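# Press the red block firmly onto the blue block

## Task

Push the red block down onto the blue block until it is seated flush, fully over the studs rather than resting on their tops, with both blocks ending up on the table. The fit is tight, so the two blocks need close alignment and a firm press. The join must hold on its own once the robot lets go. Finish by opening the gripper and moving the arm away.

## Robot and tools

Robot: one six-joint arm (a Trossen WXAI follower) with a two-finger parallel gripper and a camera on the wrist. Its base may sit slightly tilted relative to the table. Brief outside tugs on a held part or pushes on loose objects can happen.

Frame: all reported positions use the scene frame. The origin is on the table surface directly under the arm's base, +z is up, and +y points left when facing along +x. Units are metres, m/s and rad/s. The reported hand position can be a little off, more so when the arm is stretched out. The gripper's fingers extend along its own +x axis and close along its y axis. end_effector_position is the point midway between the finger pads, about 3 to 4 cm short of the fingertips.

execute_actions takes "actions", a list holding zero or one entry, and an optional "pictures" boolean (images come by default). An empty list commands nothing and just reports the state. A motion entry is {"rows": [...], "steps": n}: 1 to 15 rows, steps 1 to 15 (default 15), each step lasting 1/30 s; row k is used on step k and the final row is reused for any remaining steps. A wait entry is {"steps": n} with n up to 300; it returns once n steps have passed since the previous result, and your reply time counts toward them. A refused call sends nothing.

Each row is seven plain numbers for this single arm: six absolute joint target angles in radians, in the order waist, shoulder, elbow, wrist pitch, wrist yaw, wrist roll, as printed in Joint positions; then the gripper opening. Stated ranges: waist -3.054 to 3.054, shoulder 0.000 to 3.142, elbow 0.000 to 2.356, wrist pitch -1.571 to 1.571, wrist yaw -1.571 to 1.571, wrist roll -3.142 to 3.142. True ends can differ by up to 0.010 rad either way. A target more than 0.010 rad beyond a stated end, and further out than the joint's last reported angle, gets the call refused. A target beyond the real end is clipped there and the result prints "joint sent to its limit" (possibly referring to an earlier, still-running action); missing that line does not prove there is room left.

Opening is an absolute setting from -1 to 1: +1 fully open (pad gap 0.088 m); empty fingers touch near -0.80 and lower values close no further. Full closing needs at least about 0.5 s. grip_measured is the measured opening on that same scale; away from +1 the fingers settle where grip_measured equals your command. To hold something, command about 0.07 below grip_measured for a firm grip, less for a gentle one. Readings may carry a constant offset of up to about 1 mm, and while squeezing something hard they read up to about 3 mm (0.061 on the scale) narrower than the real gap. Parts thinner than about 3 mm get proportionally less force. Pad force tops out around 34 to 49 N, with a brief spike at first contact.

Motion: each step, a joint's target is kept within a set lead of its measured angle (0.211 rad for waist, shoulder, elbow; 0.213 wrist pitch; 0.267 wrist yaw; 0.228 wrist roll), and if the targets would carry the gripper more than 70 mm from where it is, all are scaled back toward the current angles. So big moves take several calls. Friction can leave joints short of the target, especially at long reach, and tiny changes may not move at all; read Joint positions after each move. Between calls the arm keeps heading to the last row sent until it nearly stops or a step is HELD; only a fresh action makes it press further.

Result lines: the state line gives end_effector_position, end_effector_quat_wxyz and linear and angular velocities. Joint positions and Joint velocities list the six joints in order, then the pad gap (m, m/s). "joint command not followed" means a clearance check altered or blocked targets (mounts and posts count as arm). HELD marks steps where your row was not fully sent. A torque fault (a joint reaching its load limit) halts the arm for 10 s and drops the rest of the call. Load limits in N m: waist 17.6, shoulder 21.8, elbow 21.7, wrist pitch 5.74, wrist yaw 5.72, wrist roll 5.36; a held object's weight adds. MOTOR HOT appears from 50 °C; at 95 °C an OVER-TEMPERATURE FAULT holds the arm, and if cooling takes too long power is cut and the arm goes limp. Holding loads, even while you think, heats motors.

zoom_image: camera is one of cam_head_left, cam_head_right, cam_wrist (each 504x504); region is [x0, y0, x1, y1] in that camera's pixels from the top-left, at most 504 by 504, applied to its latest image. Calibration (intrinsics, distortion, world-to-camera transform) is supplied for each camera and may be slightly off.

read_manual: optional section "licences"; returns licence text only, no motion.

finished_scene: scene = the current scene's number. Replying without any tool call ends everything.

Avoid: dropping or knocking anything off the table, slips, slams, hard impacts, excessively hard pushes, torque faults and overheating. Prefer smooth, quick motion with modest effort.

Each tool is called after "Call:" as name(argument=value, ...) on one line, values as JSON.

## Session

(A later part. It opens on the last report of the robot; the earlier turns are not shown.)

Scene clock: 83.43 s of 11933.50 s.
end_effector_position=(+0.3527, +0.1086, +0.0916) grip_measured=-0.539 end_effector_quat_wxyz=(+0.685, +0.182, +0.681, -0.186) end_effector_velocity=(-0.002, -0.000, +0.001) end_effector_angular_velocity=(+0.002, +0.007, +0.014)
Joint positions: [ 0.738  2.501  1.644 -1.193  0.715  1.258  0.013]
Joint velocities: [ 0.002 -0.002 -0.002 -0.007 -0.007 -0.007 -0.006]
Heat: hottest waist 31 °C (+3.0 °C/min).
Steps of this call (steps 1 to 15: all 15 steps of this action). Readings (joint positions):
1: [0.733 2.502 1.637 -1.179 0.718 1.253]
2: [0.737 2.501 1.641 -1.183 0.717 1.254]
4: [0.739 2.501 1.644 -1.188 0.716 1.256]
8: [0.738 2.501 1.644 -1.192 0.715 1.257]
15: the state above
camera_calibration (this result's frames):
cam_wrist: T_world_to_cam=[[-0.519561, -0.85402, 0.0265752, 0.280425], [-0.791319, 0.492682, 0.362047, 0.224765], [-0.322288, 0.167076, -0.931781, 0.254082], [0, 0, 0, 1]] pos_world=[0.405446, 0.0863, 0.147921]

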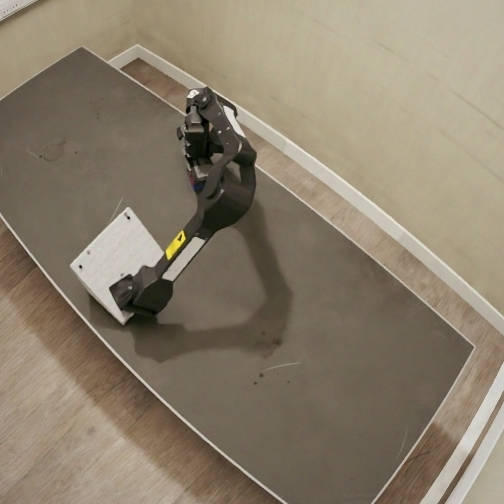

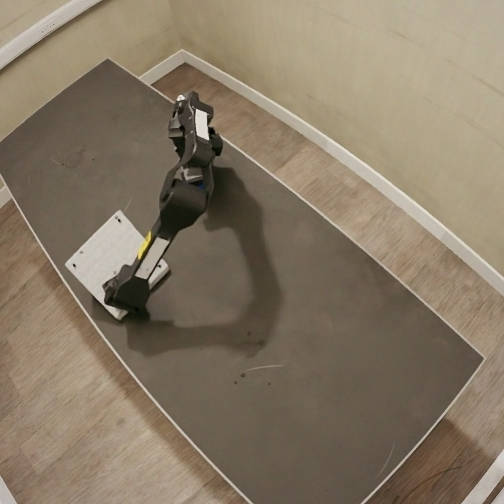

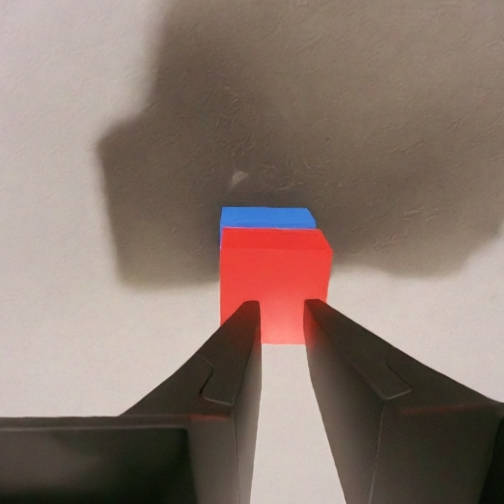

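Call:
execute_actions(actions=[{"rows":[[0.735,2.508,1.63,-1.177,0.719,1.27,-0.55],[0.732,2.509,1.625,-1.17,0.72,1.27,-0.55],[0.729,2.51,1.62,-1.162,0.721,1.27,-0.55],[0.726,2.511,1.615,-1.154,0.722,1.27,-0.55],[0.723,2.512,1.61,-1.146,0.723,1.27,-0.55],[0.721,2.512,1.607,-1.141,0.724,1.27,-0.55],[0.719,2.513,1.604,-1.136,0.725,1.27,-0.55]]}], pictures=false)

Call:
execute_actions(actions=[{"rows":[[0.71,2.52,1.598,-1.13,0.727,1.27,-0.55],[0.7,2.528,1.592,-1.128,0.728,1.27,-0.55],[0.69,2.536,1.586,-1.126,0.729,1.27,-0.55],[0.68,2.545,1.58,-1.124,0.73,1.27,-0.55],[0.67,2.554,1.574,-1.122,0.731,1.27,-0.55],[0.66,2.563,1.568,-1.12,0.732,1.27,-0.55],[0.65,2.572,1.562,-1.118,0.733,1.27,-0.55],[0.64,2.581,1.556,-1.116,0.734,1.27,-0.55],[0.63,2.59,1.55,-1.114,0.735,1.27,-0.55],[0.62,2.599,1.544,-1.112,0.736,1.27,-0.55],[0.61,2.608,1.538,-1.11,0.737,1.27,-0.55],[0.6,2.617,1.532,-1.108,0.738,1.27,-0.55],[0.59,2.626,1.526,-1.106,0.739,1.27,-0.55]]}])

Call:
zoom_image(camera="cam_wrist", region=[180,190,380,330])

Scene clock: 94.53 s of 11933.50 s.
end_effector_position=(+0.3551, +0.1098, +0.0822) grip_measured=-0.548 end_effector_quat_wxyz=(+0.683, +0.199, +0.675, -0.196) end_effector_velocity=(+0.000, +0.001, -0.000) end_effector_angular_velocity=(+0.009, +0.002, +0.001)
Joint positions: [ 0.721  2.501  1.618 -1.138  0.722  1.267  0.012]
Joint velocities: [-0.002 -0.002 -0.002  0.007 -0.007 -0.007 -0.   ]
Heat: hottest waist 32 °C (+4.0 °C/min).
Steps of this call (steps 1 to 15: the robot went on to your last target; steps 16 to 90: nothing new was sent; then 7.60 s passed at rest; steps 91 to 105: all 15 steps of this action). Readings (joint positions):
91: [0.738 2.501 1.644 -1.192 0.715 1.260]
92: [0.737 2.501 1.643 -1.187 0.715 1.263]
94: [0.734 2.501 1.638 -1.172 0.716 1.265]
98: [0.723 2.501 1.621 -1.148 0.719 1.267]
105: the state above

Scene clock: 95.03 s of 11933.50 s.
end_effector_position=(+0.3491, +0.1129, +0.0727) grip_measured=-0.548 end_effector_quat_wxyz=(+0.679, +0.191, +0.681, -0.197) end_effector_velocity=(-0.006, -0.001, -0.003) end_effector_angular_velocity=(+0.008, +0.030, +0.028)
Joint positions: [ 0.716  2.516  1.597 -1.123  0.718  1.267  0.012]
Joint velocities: [-0.007 -0.002 -0.012 -0.007 -0.022 -0.022 -0.   ]
Heat: hottest waist 32 °C (+3.0 °C/min).
Steps of this call (steps 1 to 15: all 15 steps of this action). Readings (joint positions):
1: [0.721 2.501 1.616 -1.137 0.722 1.267]
2: [0.721 2.502 1.614 -1.136 0.722 1.267]
4: [0.720 2.504 1.610 -1.133 0.722 1.267]
8: [0.719 2.511 1.603 -1.128 0.722 1.267]
15: the state above
camera_calibration (this result's frames):
cam_wrist: T_world_to_cam=[[-0.544303, -0.838292, 0.0316268, 0.289267], [-0.772716, 0.515688, 0.370102, 0.216956], [-0.326563, 0.177009, -0.928453, 0.23466], [0, 0, 0, 1]] pos_world=[0.401725, 0.0890718, 0.128426]

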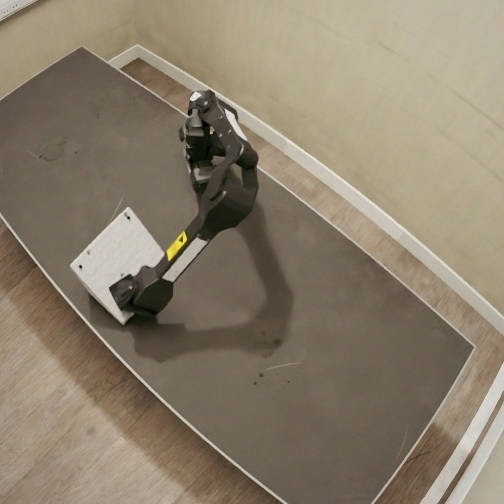

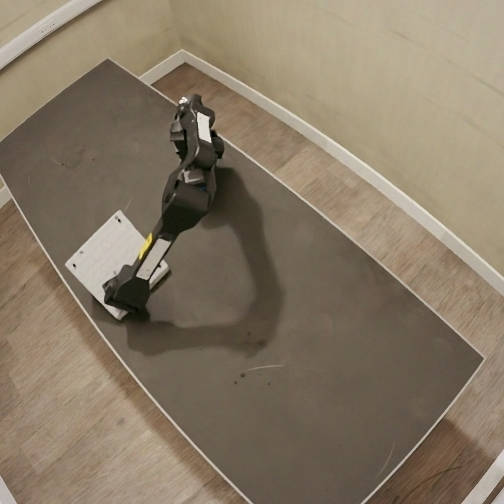

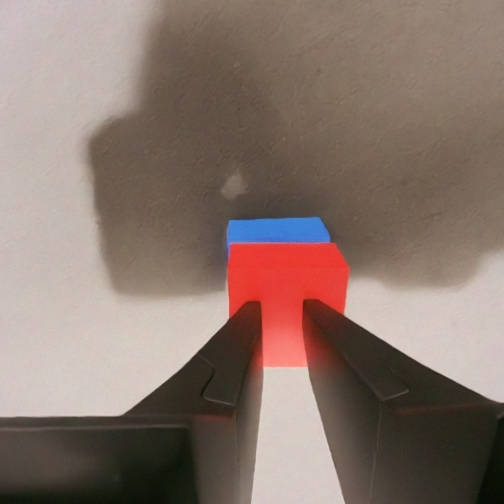

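Region (180, 190, 380, 330) of cam_wrist's 504x504 image, scaled by 2.520, with more detail than that image has; it fills the top 353 rows of this view, and the rest is white.

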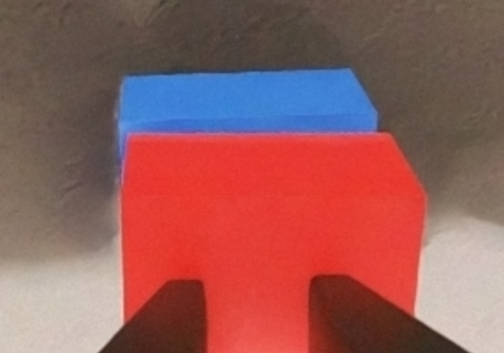

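Call:
execute_actions(actions=[{"rows":[[0.64,2.58,1.56,-1.12,0.73,1.27,-0.55],[0.69,2.54,1.59,-1.13,0.722,1.27,-0.55],[0.725,2.505,1.62,-1.15,0.72,1.26,-0.55],[0.736,2.495,1.64,-1.18,0.716,1.25,-0.55],[0.736,2.495,1.64,-1.18,0.716,1.25,-0.55],[0.736,2.495,1.64,-1.18,0.716,1.25,-0.55],[0.736,2.495,1.64,-1.18,0.716,1.25,0.3]]}], pictures=false)

Call:
execute_actions(actions=[{"rows":[[0.725,2.508,1.61,-1.15,0.722,1.24,0.3],[0.715,2.51,1.592,-1.125,0.727,1.23,0.3],[0.703,2.513,1.575,-1.1,0.731,1.22,0.3],[0.692,2.516,1.557,-1.07,0.735,1.21,0.3],[0.681,2.519,1.539,-1.043,0.739,1.195,0.3]]}], pictures=false)

Call:
execute_actions(actions=[{"rows":[[0.681,2.515,1.545,-1.043,0.739,1.195,-0.24]]}])

Call:
zoom_image(camera="cam_wrist", region=[180,210,380,350])

Scene clock: 106.23 s of 11933.50 s.
end_effector_position=(+0.3508, +0.1086, +0.0858) grip_measured=+0.254 end_effector_quat_wxyz=(+0.684, +0.178, +0.682, -0.187) end_effector_velocity=(-0.004, -0.006, +0.002) end_effector_angular_velocity=(-0.034, +0.001, +0.036)
Joint positions: [ 0.731  2.504  1.627 -1.177  0.72   1.253  0.051]
Joint velocities: [ 0.007 -0.002 -0.002 -0.037  0.022 -0.007  0.032]
Heat: hottest waist 32 °C (+1.0 °C/min).
Steps of this call (steps 1 to 15: the robot went on to your last target; steps 16 to 90: nothing new was sent; then 7.70 s passed at rest; steps 91 to 105: all 15 steps of this action). Readings (joint positions):
91: [0.717 2.514 1.596 -1.122 0.719 1.267]
92: [0.720 2.508 1.600 -1.124 0.722 1.267]
94: [0.726 2.504 1.613 -1.137 0.729 1.265]
98: [0.727 2.504 1.620 -1.170 0.721 1.255]
105: the state above

Scene clock: 106.73 s of 11933.50 s.
end_effector_position=(+0.3513, +0.1083, +0.0549) grip_measured=+0.297 end_effector_quat_wxyz=(+0.681, +0.185, +0.683, -0.189) end_effector_velocity=(-0.004, -0.003, -0.000) end_effector_angular_velocity=(-0.004, +0.019, +0.020)
Joint positions: [ 0.677  2.512  1.549 -1.046  0.736  1.198  0.054]
Joint velocities: [-0.002 -0.002 -0.002 -0.022 -0.007 -0.007  0.   ]
Heat: hottest waist 32 °C (+1.0 °C/min).
Steps of this call (steps 1 to 15: all 15 steps of this action). Readings (joint positions):
1: [0.731 2.504 1.627 -1.175 0.720 1.250]
2: [0.730 2.504 1.623 -1.162 0.720 1.245]
4: [0.721 2.504 1.605 -1.121 0.724 1.231]
8: [0.685 2.509 1.559 -1.064 0.732 1.205]
15: the state above

Scene clock: 107.23 s of 11933.50 s.
end_effector_position=(+0.3513, +0.1088, +0.0554) grip_measured=-0.172 end_effector_quat_wxyz=(+0.682, +0.184, +0.682, -0.189) end_effector_velocity=(-0.003, -0.001, -0.001) end_effector_angular_velocity=(+0.000, +0.014, +0.014)
Joint positions: [ 0.679  2.512  1.549 -1.045  0.737  1.198  0.031]
Joint velocities: [-0.002 -0.002 -0.007 -0.007 -0.007 -0.007 -0.   ]
Heat: hottest waist 32 °C (+1.0 °C/min).
Steps of this call (steps 1 to 15: all 15 steps of this action). Readings (joint positions):
1: [0.677 2.512 1.549 -1.046 0.736 1.198]
2: [0.677 2.512 1.549 -1.046 0.736 1.198]
4: [0.677 2.512 1.549 -1.046 0.736 1.198]
8: [0.678 2.512 1.549 -1.045 0.737 1.198]
15: the state above
camera_calibration (this result's frames):
cam_wrist: T_world_to_cam=[[-0.525703, -0.850176, 0.0289228, 0.282465], [-0.785395, 0.498146, 0.36743, 0.2337], [-0.326788, 0.170443, -0.929601, 0.220905], [0, 0, 0, 1]] pos_world=[0.404229, 0.0860763, 0.111316]

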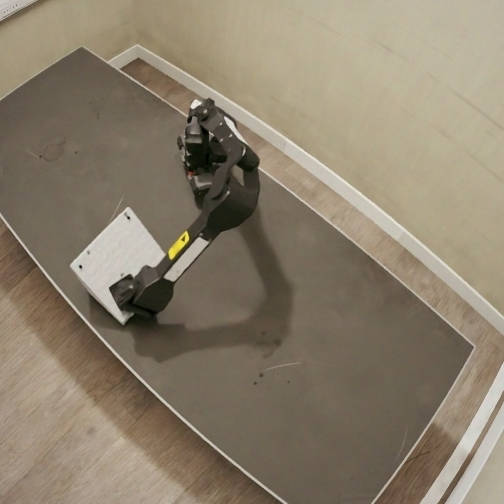

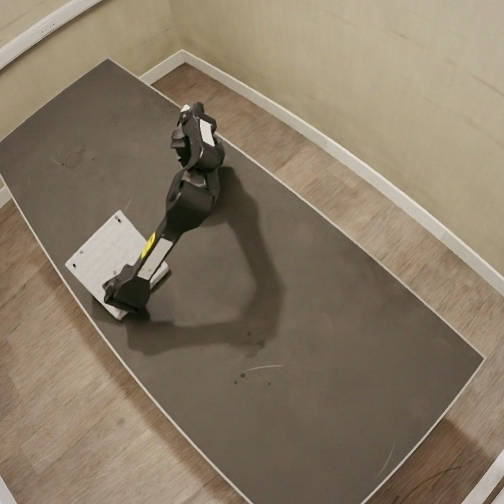

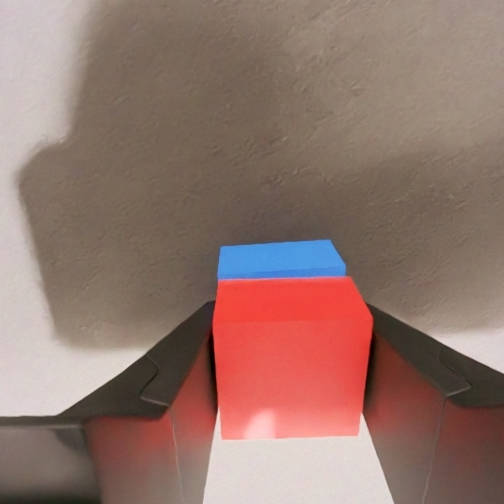

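Region (180, 210, 380, 350) of cam_wrist's 504x504 image, scaled by 2.520, with more detail than that image has; it fills the top 353 rows of this view, and the rest is white.

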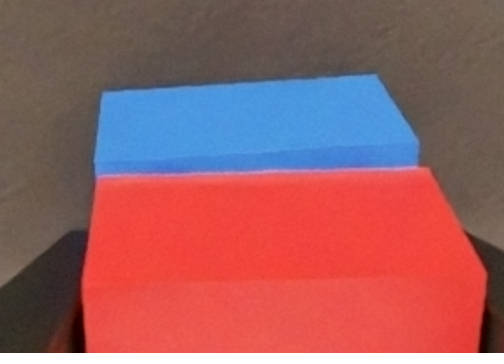

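Call:
execute_actions(actions=[{"rows":[[0.681,2.515,1.545,-1.043,0.739,1.195,1],[0.681,2.515,1.545,-1.043,0.739,1.195,1],[0.681,2.515,1.545,-1.043,0.739,1.195,1],[0.681,2.515,1.545,-1.043,0.739,1.195,1],[0.681,2.515,1.545,-1.043,0.739,1.195,1],[0.681,2.515,1.545,-1.043,0.739,1.195,1],[0.681,2.515,1.545,-1.043,0.739,1.195,1],[0.669,2.522,1.519,-1.003,0.741,-0.425,1]]}], pictures=false)

Call:
execute_actions(actions=[{"steps":35}], pictures=false)

Call:
execute_actions(actions=[{"rows":[[0.669,2.519,1.523,-1.003,0.741,-0.425,-0.24]]}])

Call:
zoom_image(camera="cam_wrist", region=[180,210,400,370])

Scene clock: 114.70 s of 11933.50 s.
end_effector_position=(+0.3516, +0.1098, +0.0492) grip_measured=+1.000 end_effector_quat_wxyz=(+0.708, +0.008, +0.706, -0.008) end_effector_velocity=(+0.002, +0.002, -0.000) end_effector_angular_velocity=(+0.011, -0.009, +2.013)
Joint positions: [ 0.668  2.512  1.529 -1.007  0.738  0.667  0.088]
Joint velocities: [-0.002 -0.002 -0.002  0.022 -0.007 -2.029  0.   ]
Heat: hottest waist 33 °C (+1.0 °C/min).
Steps of this call (steps 1 to 15: the robot went on to your last target; steps 16 to 90: nothing new was sent; then 3.97 s passed at rest; steps 91 to 105: all 15 steps of this action). Readings (joint positions):
91: [0.679 2.512 1.549 -1.045 0.737 1.198]
92: [0.679 2.512 1.549 -1.045 0.737 1.198]
94: [0.679 2.512 1.549 -1.045 0.737 1.198]
98: [0.678 2.512 1.545 -1.036 0.737 1.144]
105: the state above

Scene clock: 115.87 s of 11933.50 s.
end_effector_position=(+0.3517, +0.1100, +0.0490) grip_measured=+1.000 end_effector_quat_wxyz=(+0.610, -0.359, +0.608, +0.359) end_effector_velocity=(+0.000, +0.001, -0.000) end_effector_angular_velocity=(+0.009, +0.002, -0.014)
Joint positions: [ 0.668  2.512  1.529 -1.005  0.738 -0.422  0.088]
Joint velocities: [-0.002 -0.002 -0.002  0.007 -0.007  0.007  0.   ]
Heat: hottest waist 33 °C (+1.0 °C/min).
Steps of this call (steps 1 to 35: the robot went on to your last target). Readings (joint positions):
1: [0.668 2.512 1.529 -1.006 0.738 0.600]
2: [0.668 2.512 1.529 -1.006 0.738 0.532]
4: [0.668 2.512 1.529 -1.006 0.738 0.397]
8: [0.668 2.512 1.529 -1.005 0.738 0.126]
35: the state above

Scene clock: 116.37 s of 11933.50 s.
end_effector_position=(+0.3519, +0.1100, +0.0491) grip_measured=-0.176 end_effector_quat_wxyz=(+0.611, -0.360, +0.608, +0.359) end_effector_velocity=(-0.003, +0.001, -0.000) end_effector_angular_velocity=(+0.014, +0.019, +0.011)
Joint positions: [ 0.669  2.512  1.529 -1.004  0.739 -0.422  0.03 ]
Joint velocities: [-0.002 -0.002 -0.002 -0.007 -0.022 -0.007  0.   ]
Heat: hottest waist 33 °C (+1.0 °C/min).
Steps of this call (steps 1 to 15: all 15 steps of this action). Readings (joint positions):
1: [0.668 2.512 1.529 -1.005 0.738 -0.422]
2: [0.668 2.512 1.529 -1.005 0.738 -0.422]
4: [0.668 2.512 1.529 -1.005 0.738 -0.422]
8: [0.668 2.512 1.529 -1.005 0.738 -0.422]
15: the state above
camera_calibration (this result's frames):
cam_wrist: T_world_to_cam=[[0.865015, -0.501068, 0.0260972, -0.243658], [-0.474696, -0.800423, 0.366042, 0.269456], [-0.162523, -0.32902, -0.930232, 0.212289], [0, 0, 0, 1]] pos_world=[0.373179, 0.163437, 0.105205]

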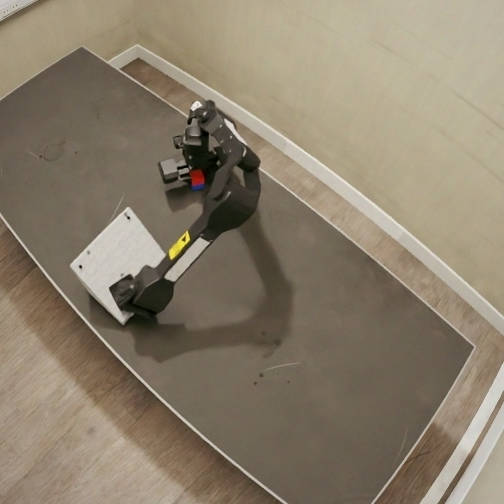

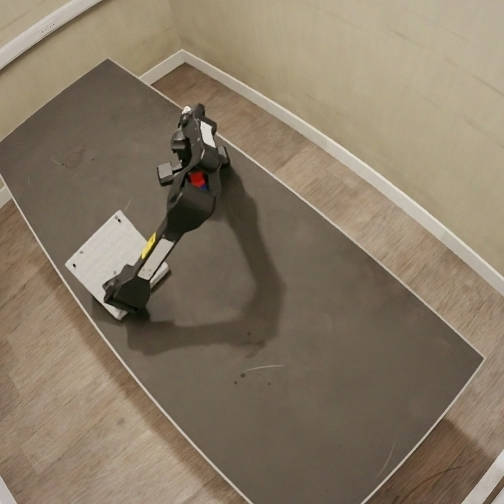

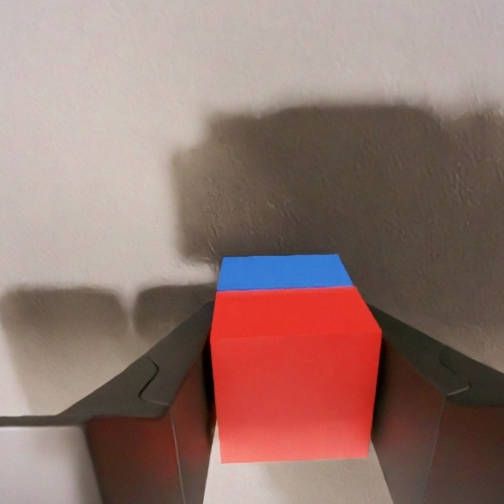

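Region (180, 210, 400, 370) of cam_wrist's 504x504 image, scaled by 2.291, with more detail than that image has; it fills the top 367 rows of this view, and the rest is white.

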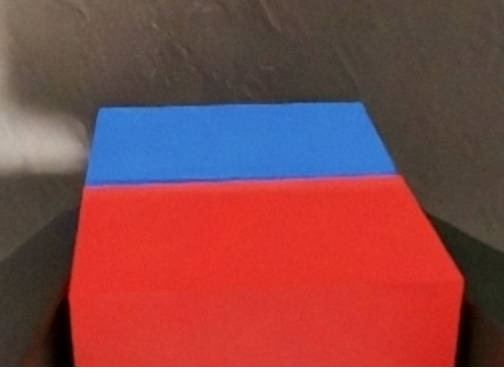

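Dropped in mostly. Top press.

Call:
execute_actions(actions=[{"rows":[[0.669,2.515,1.529,-1.004,0.74,-0.422,0.2],[0.669,2.515,1.529,-1.004,0.74,-0.422,0.2],[0.669,2.515,1.529,-1.004,0.74,-0.422,0.2],[0.669,2.515,1.529,-1.004,0.74,-0.422,0.2],[0.669,2.515,1.529,-1.004,0.74,-0.422,0.2],[0.685,2.505,1.56,-1.04,0.733,-0.41,0.2],[0.698,2.5,1.58,-1.075,0.728,-0.395,0.2],[0.711,2.497,1.6,-1.11,0.723,-0.38,0.2],[0.724,2.494,1.62,-1.145,0.718,-0.365,0.2],[0.736,2.491,1.64,-1.18,0.713,-0.35,0.2]]}], pictures=false)

Call:
execute_actions(actions=[{"rows":[[0.736,2.491,1.64,-1.18,0.713,-0.35,0.2],[0.736,2.491,1.64,-1.18,0.713,-0.35,-0.55],[0.736,2.491,1.64,-1.18,0.713,-0.35,-0.55],[0.736,2.491,1.64,-1.18,0.713,-0.35,-0.55],[0.736,2.491,1.64,-1.18,0.713,-0.35,-0.55],[0.736,2.491,1.64,-1.18,0.713,-0.35,-0.55],[0.736,2.491,1.64,-1.18,0.713,-0.35,-0.55],[0.736,2.491,1.64,-1.18,0.713,-0.35,-0.55],[0.73,2.508,1.615,-1.168,0.719,-0.35,-0.55],[0.727,2.51,1.61,-1.16,0.72,-0.35,-0.55],[0.724,2.511,1.605,-1.152,0.721,-0.35,-0.55],[0.721,2.512,1.6,-1.144,0.722,-0.35,-0.55],[0.718,2.513,1.596,-1.137,0.723,-0.35,-0.55]]}], pictures=false)

Call:
execute_actions(actions=[{"rows":[[0.715,2.515,1.592,-1.13,0.725,-0.35,-0.55],[0.71,2.519,1.588,-1.126,0.726,-0.35,-0.55],[0.7,2.527,1.582,-1.124,0.727,-0.35,-0.55],[0.69,2.535,1.576,-1.122,0.728,-0.35,-0.55],[0.68,2.543,1.57,-1.12,0.729,-0.35,-0.55],[0.67,2.551,1.564,-1.118,0.73,-0.35,-0.55],[0.66,2.559,1.558,-1.116,0.731,-0.35,-0.55],[0.65,2.567,1.552,-1.114,0.732,-0.35,-0.55],[0.64,2.575,1.546,-1.112,0.733,-0.35,-0.55],[0.63,2.583,1.54,-1.11,0.734,-0.35,-0.55],[0.62,2.591,1.534,-1.108,0.735,-0.35,-0.55],[0.61,2.599,1.528,-1.106,0.736,-0.35,-0.55],[0.6,2.607,1.522,-1.104,0.737,-0.35,-0.55],[0.59,2.615,1.516,-1.102,0.738,-0.35,-0.55]]}], pictures=false)

Call:
execute_actions(actions=[{"steps":8}])

Call:
execute_actions(actions=[{"rows":[[0.64,2.57,1.55,-1.11,0.73,-0.35,-0.55],[0.68,2.54,1.575,-1.12,0.725,-0.35,-0.55],[0.715,2.505,1.6,-1.13,0.72,-0.35,-0.55],[0.735,2.495,1.64,-1.18,0.715,-0.35,-0.55],[0.755,2.49,1.675,-1.23,0.705,-0.35,-0.55],[0.775,2.485,1.71,-1.28,0.695,-0.35,0.5],[0.795,2.48,1.745,-1.33,0.685,-0.35,0.5]]}])

Call:
zoom_image(camera="cam_wrist", region=[180,150,360,330])

Call:
zoom_image(camera="cam_head_left", region=[170,150,230,210])

Scene clock: 132.57 s of 11933.50 s.
end_effector_position=(+0.3521, +0.1108, +0.0883) grip_measured=+0.196 end_effector_quat_wxyz=(+0.609, -0.367, +0.604, +0.361) end_effector_velocity=(+0.006, -0.005, +0.041) end_effector_angular_velocity=(+0.026, -0.030, -0.039)
Joint positions: [ 0.737  2.501  1.628 -1.167  0.718 -0.357  0.049]
Joint velocities: [ 0.051 -0.046  0.076 -0.11  -0.022  0.066  0.001]
Heat: hottest waist 34 °C (+2.0 °C/min).
Steps of this call (steps 1 to 15: the robot went on to your last target; steps 16 to 90: nothing new was sent; then 12.70 s passed at rest; steps 91 to 105: all 15 steps of this action). Readings (joint positions):
91: [0.669 2.512 1.529 -1.004 0.739 -0.422]
92: [0.669 2.512 1.529 -1.004 0.739 -0.422]
94: [0.669 2.512 1.529 -1.004 0.739 -0.422]
98: [0.677 2.512 1.550 -1.052 0.735 -0.406]
105: the state above

Scene clock: 133.07 s of 11933.50 s.
end_effector_position=(+0.3521, +0.1088, +0.0815) grip_measured=-0.543 end_effector_quat_wxyz=(+0.610, -0.360, +0.609, +0.357) end_effector_velocity=(-0.009, -0.006, -0.026) end_effector_angular_velocity=(-0.025, +0.047, +0.003)
Joint positions: [ 0.721  2.5    1.612 -1.147  0.719 -0.352  0.012]
Joint velocities: [-0.042  0.012 -0.061  0.037  0.007 -0.007 -0.003]
Heat: hottest waist 34 °C (+2.0 °C/min).
Steps of this call (steps 1 to 15: all 15 steps of this action). Readings (joint positions):
1: [0.738 2.500 1.629 -1.170 0.717 -0.355]
2: [0.737 2.499 1.630 -1.173 0.717 -0.355]
4: [0.736 2.499 1.630 -1.176 0.716 -0.353]
8: [0.736 2.499 1.630 -1.177 0.716 -0.353]
15: the state above

Scene clock: 133.57 s of 11933.50 s.
end_effector_position=(+0.3462, +0.1118, +0.0710) grip_measured=-0.547 end_effector_quat_wxyz=(+0.604, -0.359, +0.614, +0.360) end_effector_velocity=(-0.004, -0.000, -0.008) end_effector_angular_velocity=(+0.017, +0.026, +0.009)
Joint positions: [ 0.714  2.511  1.583 -1.12   0.715 -0.352  0.012]
Joint velocities: [-0.017 -0.002 -0.022  0.022 -0.022 -0.022 -0.   ]
Heat: hottest waist 34 °C (+2.0 °C/min).
Steps of this call (steps 1 to 15: all 15 steps of this action). Readings (joint positions):
1: [0.721 2.500 1.610 -1.144 0.719 -0.352]
2: [0.721 2.500 1.608 -1.140 0.719 -0.352]
4: [0.720 2.501 1.603 -1.135 0.719 -0.352]
8: [0.718 2.506 1.594 -1.129 0.719 -0.352]
15: the state above

Scene clock: 133.83 s of 11933.50 s.
end_effector_position=(+0.3459, +0.1120, +0.0707) grip_measured=-0.547 end_effector_quat_wxyz=(+0.604, -0.359, +0.614, +0.360) end_effector_velocity=(-0.003, +0.003, -0.000) end_effector_angular_velocity=(+0.018, +0.011, +0.007)
Joint positions: [ 0.714  2.511  1.581 -1.119  0.714 -0.352  0.012]
Joint velocities: [ 0.002 -0.002 -0.007  0.007 -0.022 -0.007  0.   ]
Heat: hottest waist 34 °C (+2.0 °C/min).
Steps of this call (steps 1 to 8: the robot went on to your last target). Readings (joint positions):
1: [0.714 2.511 1.582 -1.120 0.714 -0.352]
2: [0.714 2.511 1.582 -1.120 0.714 -0.352]
4: [0.714 2.511 1.582 -1.119 0.714 -0.352]
8: the state above
camera_calibration (this result's frames):
cam_wrist: T_world_to_cam=[[0.865715, -0.500319, 0.0147885, -0.237577], [-0.467578, -0.797811, 0.380617, 0.256496], [-0.178632, -0.33642, -0.924615, 0.238047], [0, 0, 0, 1]] pos_world=[0.368128, 0.165855, 0.125988]

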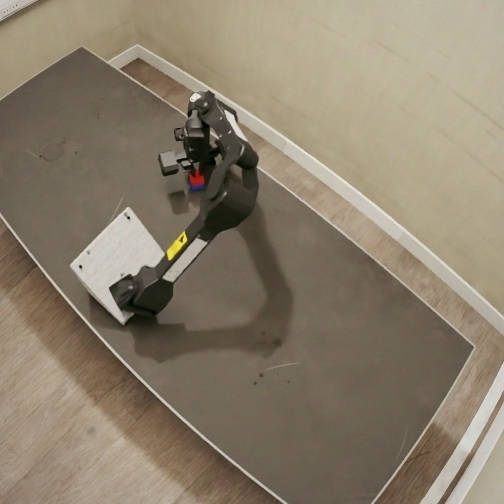

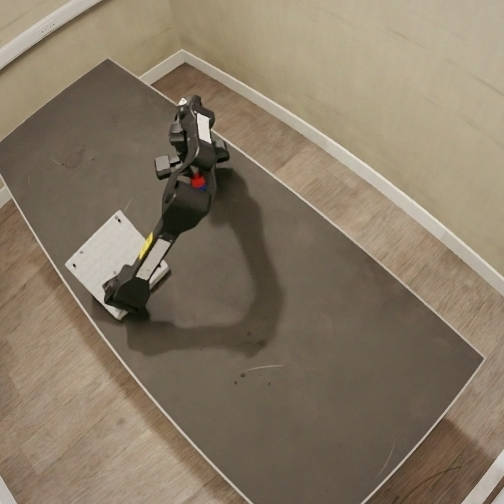

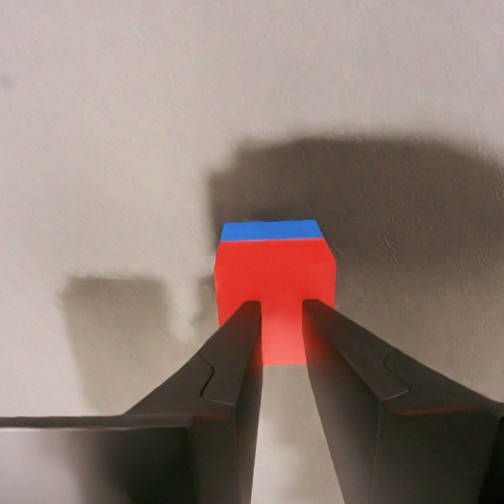

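Scene clock: 134.33 s of 11933.50 s.
end_effector_position=(+0.3521, +0.1075, +0.1299) grip_measured=+0.443 end_effector_quat_wxyz=(+0.602, -0.383, +0.590, +0.378) end_effector_velocity=(-0.008, -0.017, -0.007) end_effector_angular_velocity=(-0.041, +0.069, +0.040)
Joint positions: [ 0.797  2.483  1.736 -1.323  0.69  -0.352  0.061]
Joint velocities: [-0.027 -0.002 -0.002 -0.081 -0.007 -0.007  0.044]
Heat: hottest waist 34 °C (+2.0 °C/min).
Steps of this call (steps 1 to 15: all 15 steps of this action). Readings (joint positions):
1: [0.715 2.508 1.583 -1.119 0.716 -0.352]
2: [0.718 2.503 1.586 -1.119 0.720 -0.352]
4: [0.724 2.499 1.599 -1.132 0.726 -0.352]
8: [0.749 2.501 1.673 -1.268 0.701 -0.352]
15: the state above
camera_calibration (this result's frames):
cam_wrist: T_world_to_cam=[[0.897882, -0.438557, 0.0384242, -0.267098], [-0.42212, -0.832865, 0.357981, 0.224014], [-0.124993, -0.337644, -0.932938, 0.274683], [0, 0, 0, 1]] pos_world=[0.368717, 0.162181, 0.186332]

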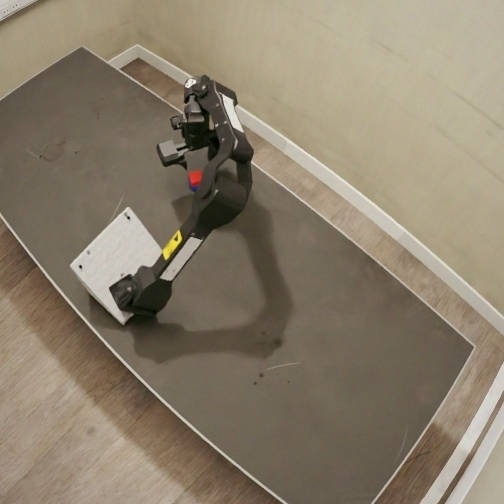

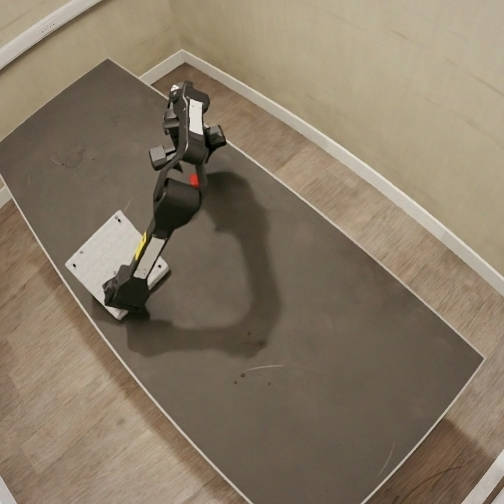

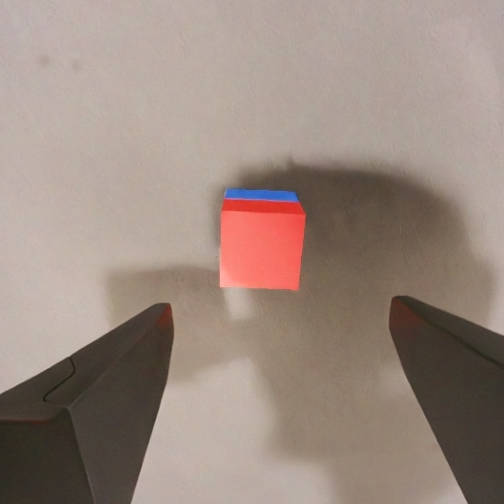

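Region (180, 150, 360, 330) of cam_wrist's 504x504 image, scaled by 2.800, with more detail than that image has.

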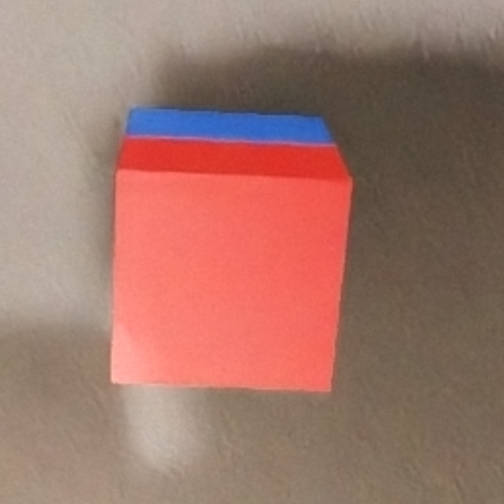

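Region (170, 150, 230, 210) of cam_head_left's 504x504 image, scaled by 8.400, with more detail than that image has.

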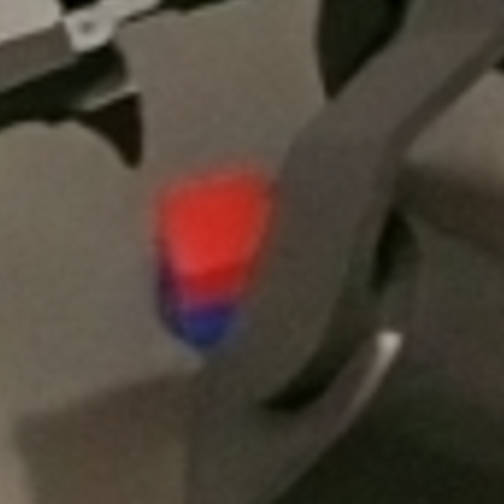

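Call:
execute_actions(actions=[{"rows":[[0.75,2.505,1.64,-1.205,0.712,1.23,1]]}], pictures=false)

Call:
execute_actions(actions=[{"steps":22}])

Call:
zoom_image(camera="cam_wrist", region=[180,170,380,370])

Scene clock: 138.63 s of 11933.50 s.
end_effector_position=(+0.3506, +0.1094, +0.0948) grip_measured=+1.000 end_effector_quat_wxyz=(+0.707, -0.035, +0.706, +0.030) end_effector_velocity=(-0.003, -0.001, -0.001) end_effector_angular_velocity=(+0.001, -0.001, -1.979)
Joint positions: [ 0.746  2.5    1.648 -1.208  0.709  0.652  0.088]
Joint velocities: [-0.002 -0.002 -0.007 -0.007 -0.007  1.985  0.   ]
Heat: hottest waist 35 °C (+4.0 °C/min).
Steps of this call (steps 1 to 15: the robot went on to your last target; steps 16 to 90: nothing new was sent; then 0.80 s passed at rest; steps 91 to 105: all 15 steps of this action). Readings (joint positions):
91: [0.792 2.483 1.721 -1.303 0.690 -0.299]
92: [0.786 2.483 1.703 -1.269 0.695 -0.228]
94: [0.766 2.488 1.677 -1.235 0.703 -0.092]
98: [0.744 2.500 1.650 -1.214 0.707 0.178]
105: the state above

Scene clock: 139.37 s of 11933.50 s.
end_effector_position=(+0.3507, +0.1095, +0.0948) grip_measured=+1.000 end_effector_quat_wxyz=(+0.688, +0.167, +0.685, -0.172) end_effector_velocity=(-0.004, -0.003, -0.000) end_effector_angular_velocity=(-0.006, +0.019, -0.009)
Joint positions: [ 0.746  2.5    1.648 -1.207  0.709  1.227  0.088]
Joint velocities: [-0.002 -0.002 -0.002 -0.022 -0.007  0.022  0.   ]
Heat: hottest waist 35 °C (+4.1 °C/min).
Steps of this call (steps 1 to 22: the robot went on to your last target). Readings (joint positions):
1: [0.746 2.500 1.648 -1.208 0.709 0.720]
2: [0.746 2.500 1.648 -1.207 0.709 0.787]
4: [0.746 2.500 1.648 -1.207 0.709 0.923]
8: [0.746 2.500 1.648 -1.207 0.709 1.150]
22: the state above
camera_calibration (this result's frames):
cam_wrist: T_world_to_cam=[[-0.483063, -0.875134, 0.028132, 0.269483], [-0.810154, 0.45892, 0.36475, 0.231561], [-0.332115, 0.153406, -0.93068, 0.26107], [0, 0, 0, 1]] pos_world=[0.404482, 0.0895159, 0.150929]

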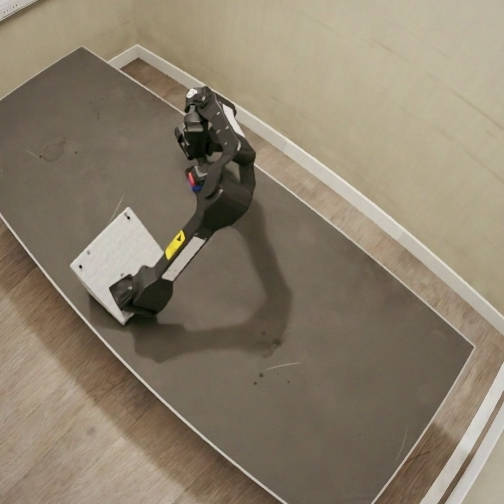

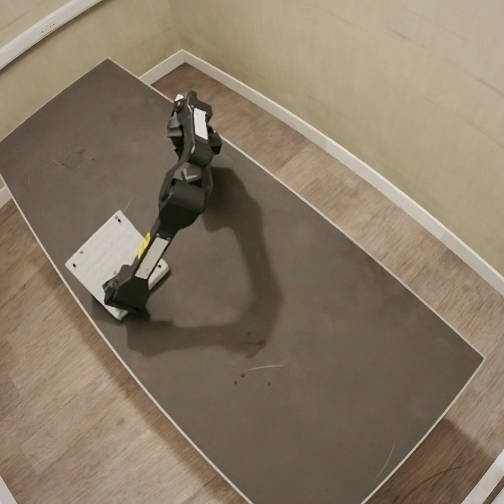

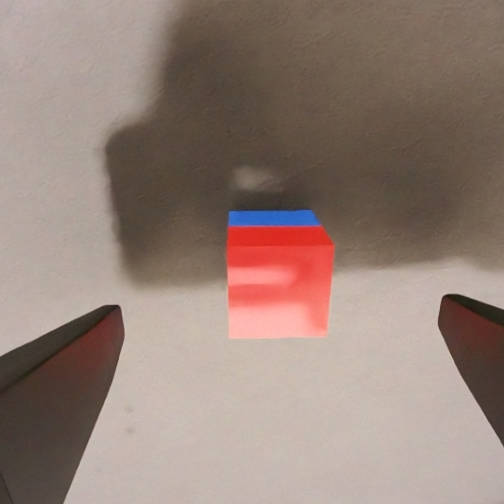

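Region (180, 170, 380, 370) of cam_wrist's 504x504 image, scaled by 2.520, with more detail than that image has.

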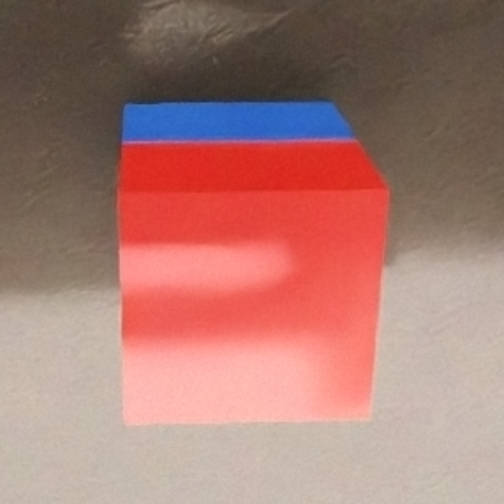

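Call:
execute_actions(actions=[{"rows":[[0.746,2.505,1.64,-1.207,0.712,1.23,-0.55],[0.746,2.505,1.64,-1.207,0.712,1.23,-0.55],[0.746,2.505,1.64,-1.207,0.712,1.23,-0.55],[0.746,2.505,1.64,-1.207,0.712,1.23,-0.55],[0.746,2.505,1.64,-1.207,0.712,1.23,-0.55],[0.746,2.505,1.64,-1.207,0.712,1.23,-0.55],[0.746,2.505,1.64,-1.207,0.712,1.23,-0.55],[0.746,2.505,1.64,-1.207,0.712,1.23,-0.55],[0.746,2.505,1.64,-1.207,0.712,1.23,-0.55],[0.746,2.505,1.64,-1.207,0.712,1.23,-0.55],[0.742,2.508,1.63,-1.195,0.714,1.23,-0.55],[0.737,2.51,1.622,-1.182,0.716,1.23,-0.55],[0.732,2.511,1.614,-1.169,0.718,1.23,-0.55],[0.727,2.512,1.606,-1.156,0.72,1.23,-0.55]]}], pictures=false)

Call:
execute_actions(actions=[{"rows":[[0.724,2.513,1.601,-1.147,0.722,1.23,-0.55],[0.721,2.514,1.596,-1.139,0.723,1.23,-0.55],[0.718,2.515,1.591,-1.131,0.724,1.23,-0.55],[0.712,2.519,1.586,-1.126,0.726,1.23,-0.55],[0.7,2.528,1.579,-1.123,0.727,1.23,-0.55],[0.686,2.539,1.571,-1.12,0.728,1.23,-0.55],[0.672,2.55,1.563,-1.117,0.73,1.23,-0.55],[0.658,2.561,1.555,-1.114,0.731,1.23,-0.55],[0.644,2.572,1.547,-1.111,0.733,1.23,-0.55],[0.63,2.583,1.539,-1.108,0.734,1.23,-0.55],[0.616,2.594,1.531,-1.105,0.736,1.23,-0.55],[0.602,2.605,1.523,-1.102,0.737,1.23,-0.55],[0.588,2.616,1.515,-1.099,0.739,1.23,-0.55],[0.576,2.626,1.507,-1.096,0.74,1.23,-0.55],[0.566,2.635,1.5,-1.094,0.741,1.23,-0.55]]}], pictures=false)

Call:
execute_actions(actions=[{"steps":12}])

Call:
zoom_image(camera="cam_wrist", region=[180,190,380,330])

Call:
execute_actions(actions=[{"rows":[[0.63,2.58,1.54,-1.11,0.73,1.23,-0.55],[0.68,2.54,1.575,-1.12,0.725,1.23,-0.55],[0.715,2.505,1.6,-1.13,0.72,1.23,-0.55],[0.735,2.495,1.64,-1.18,0.715,1.23,-0.55],[0.755,2.49,1.675,-1.23,0.705,1.23,-0.55],[0.775,2.485,1.71,-1.28,0.695,1.23,0.5],[0.795,2.48,1.745,-1.33,0.685,1.23,0.5]]}])

Scene clock: 153.83 s of 11933.50 s.
end_effector_position=(+0.3512, +0.1103, +0.0885) grip_measured=-0.518 end_effector_quat_wxyz=(+0.687, +0.174, +0.683, -0.176) end_effector_velocity=(-0.012, -0.017, -0.064) end_effector_angular_velocity=(-0.022, +0.099, -0.048)
Joint positions: [ 0.737  2.5    1.628 -1.173  0.714  1.227  0.014]
Joint velocities: [-0.125  0.002 -0.159  0.139  0.007 -0.022 -0.028]
Heat: hottest waist 36 °C (+4.0 °C/min).
Steps of this call (steps 1 to 15: the robot went on to your last target; steps 16 to 90: nothing new was sent; then 10.97 s passed at rest; steps 91 to 105: all 15 steps of this action). Readings (joint positions):
91: [0.746 2.500 1.648 -1.207 0.709 1.227]
92: [0.746 2.500 1.648 -1.207 0.709 1.227]
94: [0.746 2.500 1.648 -1.207 0.709 1.227]
98: [0.746 2.500 1.648 -1.207 0.709 1.227]
105: the state above

Scene clock: 154.33 s of 11933.50 s.
end_effector_position=(+0.3466, +0.1123, +0.0709) grip_measured=-0.547 end_effector_quat_wxyz=(+0.680, +0.178, +0.688, -0.183) end_effector_velocity=(-0.006, -0.002, -0.007) end_effector_angular_velocity=(-0.003, +0.024, +0.010)
Joint positions: [ 0.713  2.511  1.583 -1.117  0.713  1.228  0.012]
Joint velocities: [-0.012 -0.002 -0.027  0.007 -0.007 -0.007 -0.   ]
Heat: hottest waist 36 °C (+4.0 °C/min).
Steps of this call (steps 1 to 15: all 15 steps of this action). Readings (joint positions):
1: [0.732 2.501 1.623 -1.167 0.715 1.227]
2: [0.729 2.501 1.617 -1.160 0.716 1.227]
4: [0.722 2.502 1.608 -1.146 0.718 1.227]
8: [0.719 2.506 1.596 -1.130 0.719 1.228]
15: the state above

Scene clock: 154.73 s of 11933.50 s.
end_effector_position=(+0.3472, +0.1122, +0.0703) grip_measured=-0.547 end_effector_quat_wxyz=(+0.680, +0.179, +0.687, -0.184) end_effector_velocity=(+0.002, -0.001, -0.000) end_effector_angular_velocity=(-0.002, -0.007, +0.016)
Joint positions: [ 0.711  2.511  1.582 -1.113  0.714  1.228  0.012]
Joint velocities: [-0.002 -0.002 -0.002  0.007  0.007 -0.022 -0.   ]
Heat: hottest waist 36 °C (+4.0 °C/min).
Steps of this call (steps 1 to 12: the robot went on to your last target). Readings (joint positions):
1: [0.713 2.511 1.582 -1.117 0.713 1.228]
2: [0.713 2.511 1.582 -1.116 0.713 1.228]
4: [0.712 2.511 1.582 -1.115 0.713 1.228]
8: [0.711 2.511 1.582 -1.114 0.713 1.228]
12: the state above
camera_calibration (this result's frames):
cam_wrist: T_world_to_cam=[[-0.513352, -0.857598, 0.0315485, 0.279133], [-0.788909, 0.486067, 0.375982, 0.225218], [-0.337776, 0.168122, -0.92609, 0.236635], [0, 0, 0, 1]] pos_world=[0.400899, 0.0901293, 0.125661]

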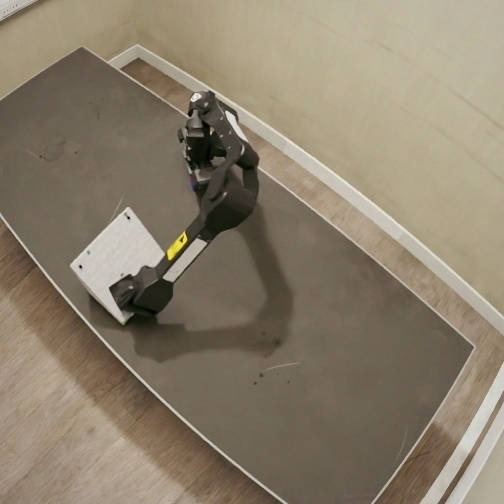

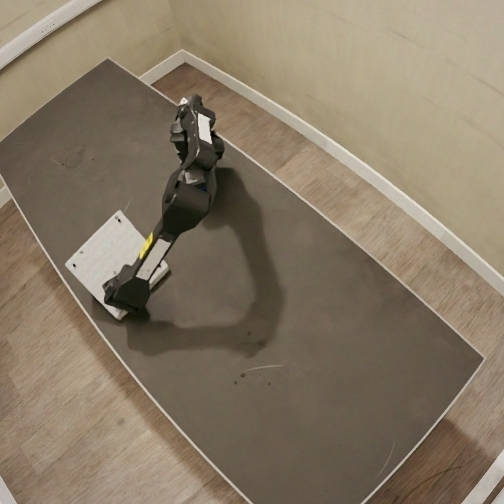

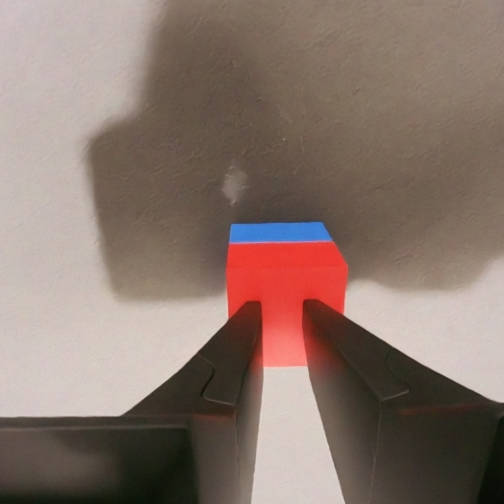

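Region (180, 190, 380, 330) of cam_wrist's 504x504 image, scaled by 2.520, with more detail than that image has; it fills the top 353 rows of this view, and the rest is white.

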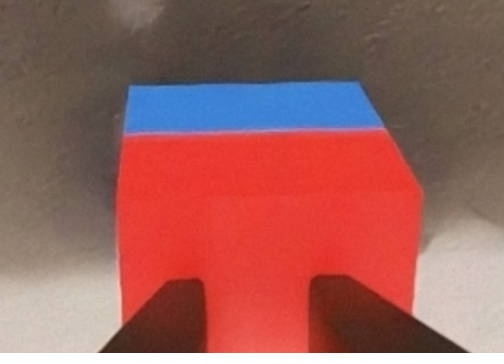

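Scene clock: 155.23 s of 11933.50 s.
end_effector_position=(+0.3520, +0.1076, +0.1299) grip_measured=+0.443 end_effector_quat_wxyz=(+0.696, +0.158, +0.684, -0.152) end_effector_velocity=(-0.011, -0.013, -0.007) end_effector_angular_velocity=(-0.020, +0.089, +0.026)
Joint positions: [ 0.798  2.483  1.736 -1.323  0.69   1.228  0.061]
Joint velocities: [-0.027 -0.002 -0.002 -0.081 -0.037  0.007  0.044]
Heat: hottest waist 36 °C (+4.0 °C/min).
Steps of this call (steps 1 to 15: all 15 steps of this action). Readings (joint positions):
1: [0.712 2.509 1.582 -1.113 0.716 1.228]
2: [0.716 2.503 1.587 -1.114 0.720 1.228]
4: [0.722 2.499 1.601 -1.128 0.728 1.228]
8: [0.749 2.500 1.673 -1.267 0.700 1.228]
15: the state above
camera_calibration (this result's frames):
cam_wrist: T_world_to_cam=[[-0.446301, -0.894811, 0.0113104, 0.258816], [-0.834965, 0.420932, 0.354471, 0.234842], [-0.321945, 0.148757, -0.934999, 0.291957], [0, 0, 0, 1]] pos_world=[0.405589, 0.0893082, 0.186808]

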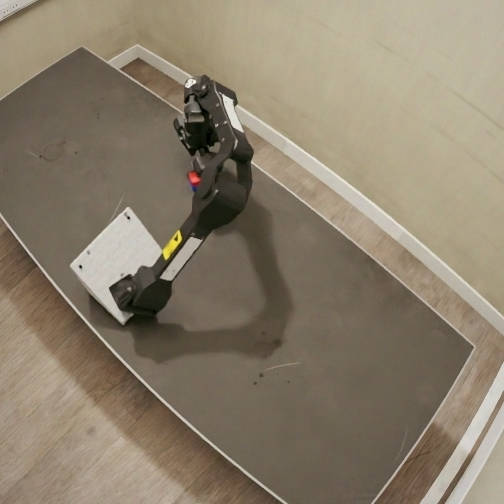

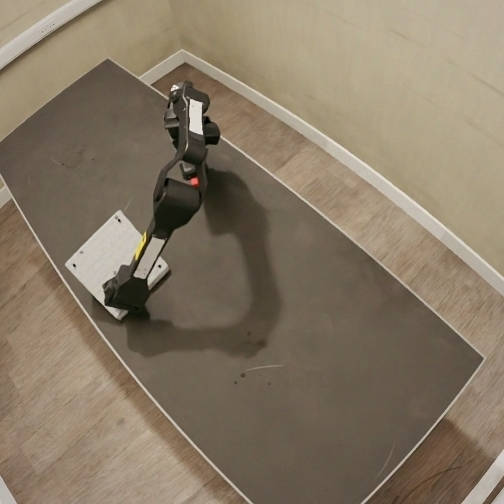

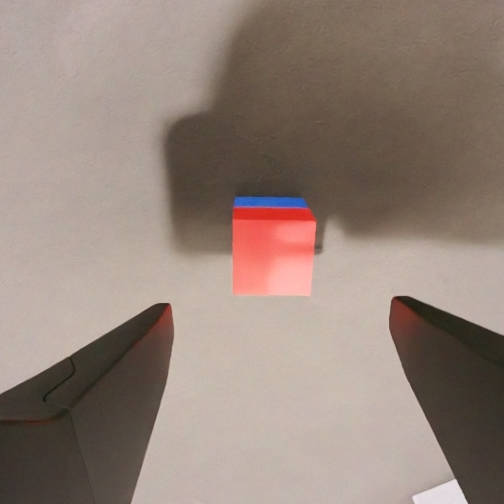

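Call:
finished_scene(scene=2)

The scene is finished: the task was done.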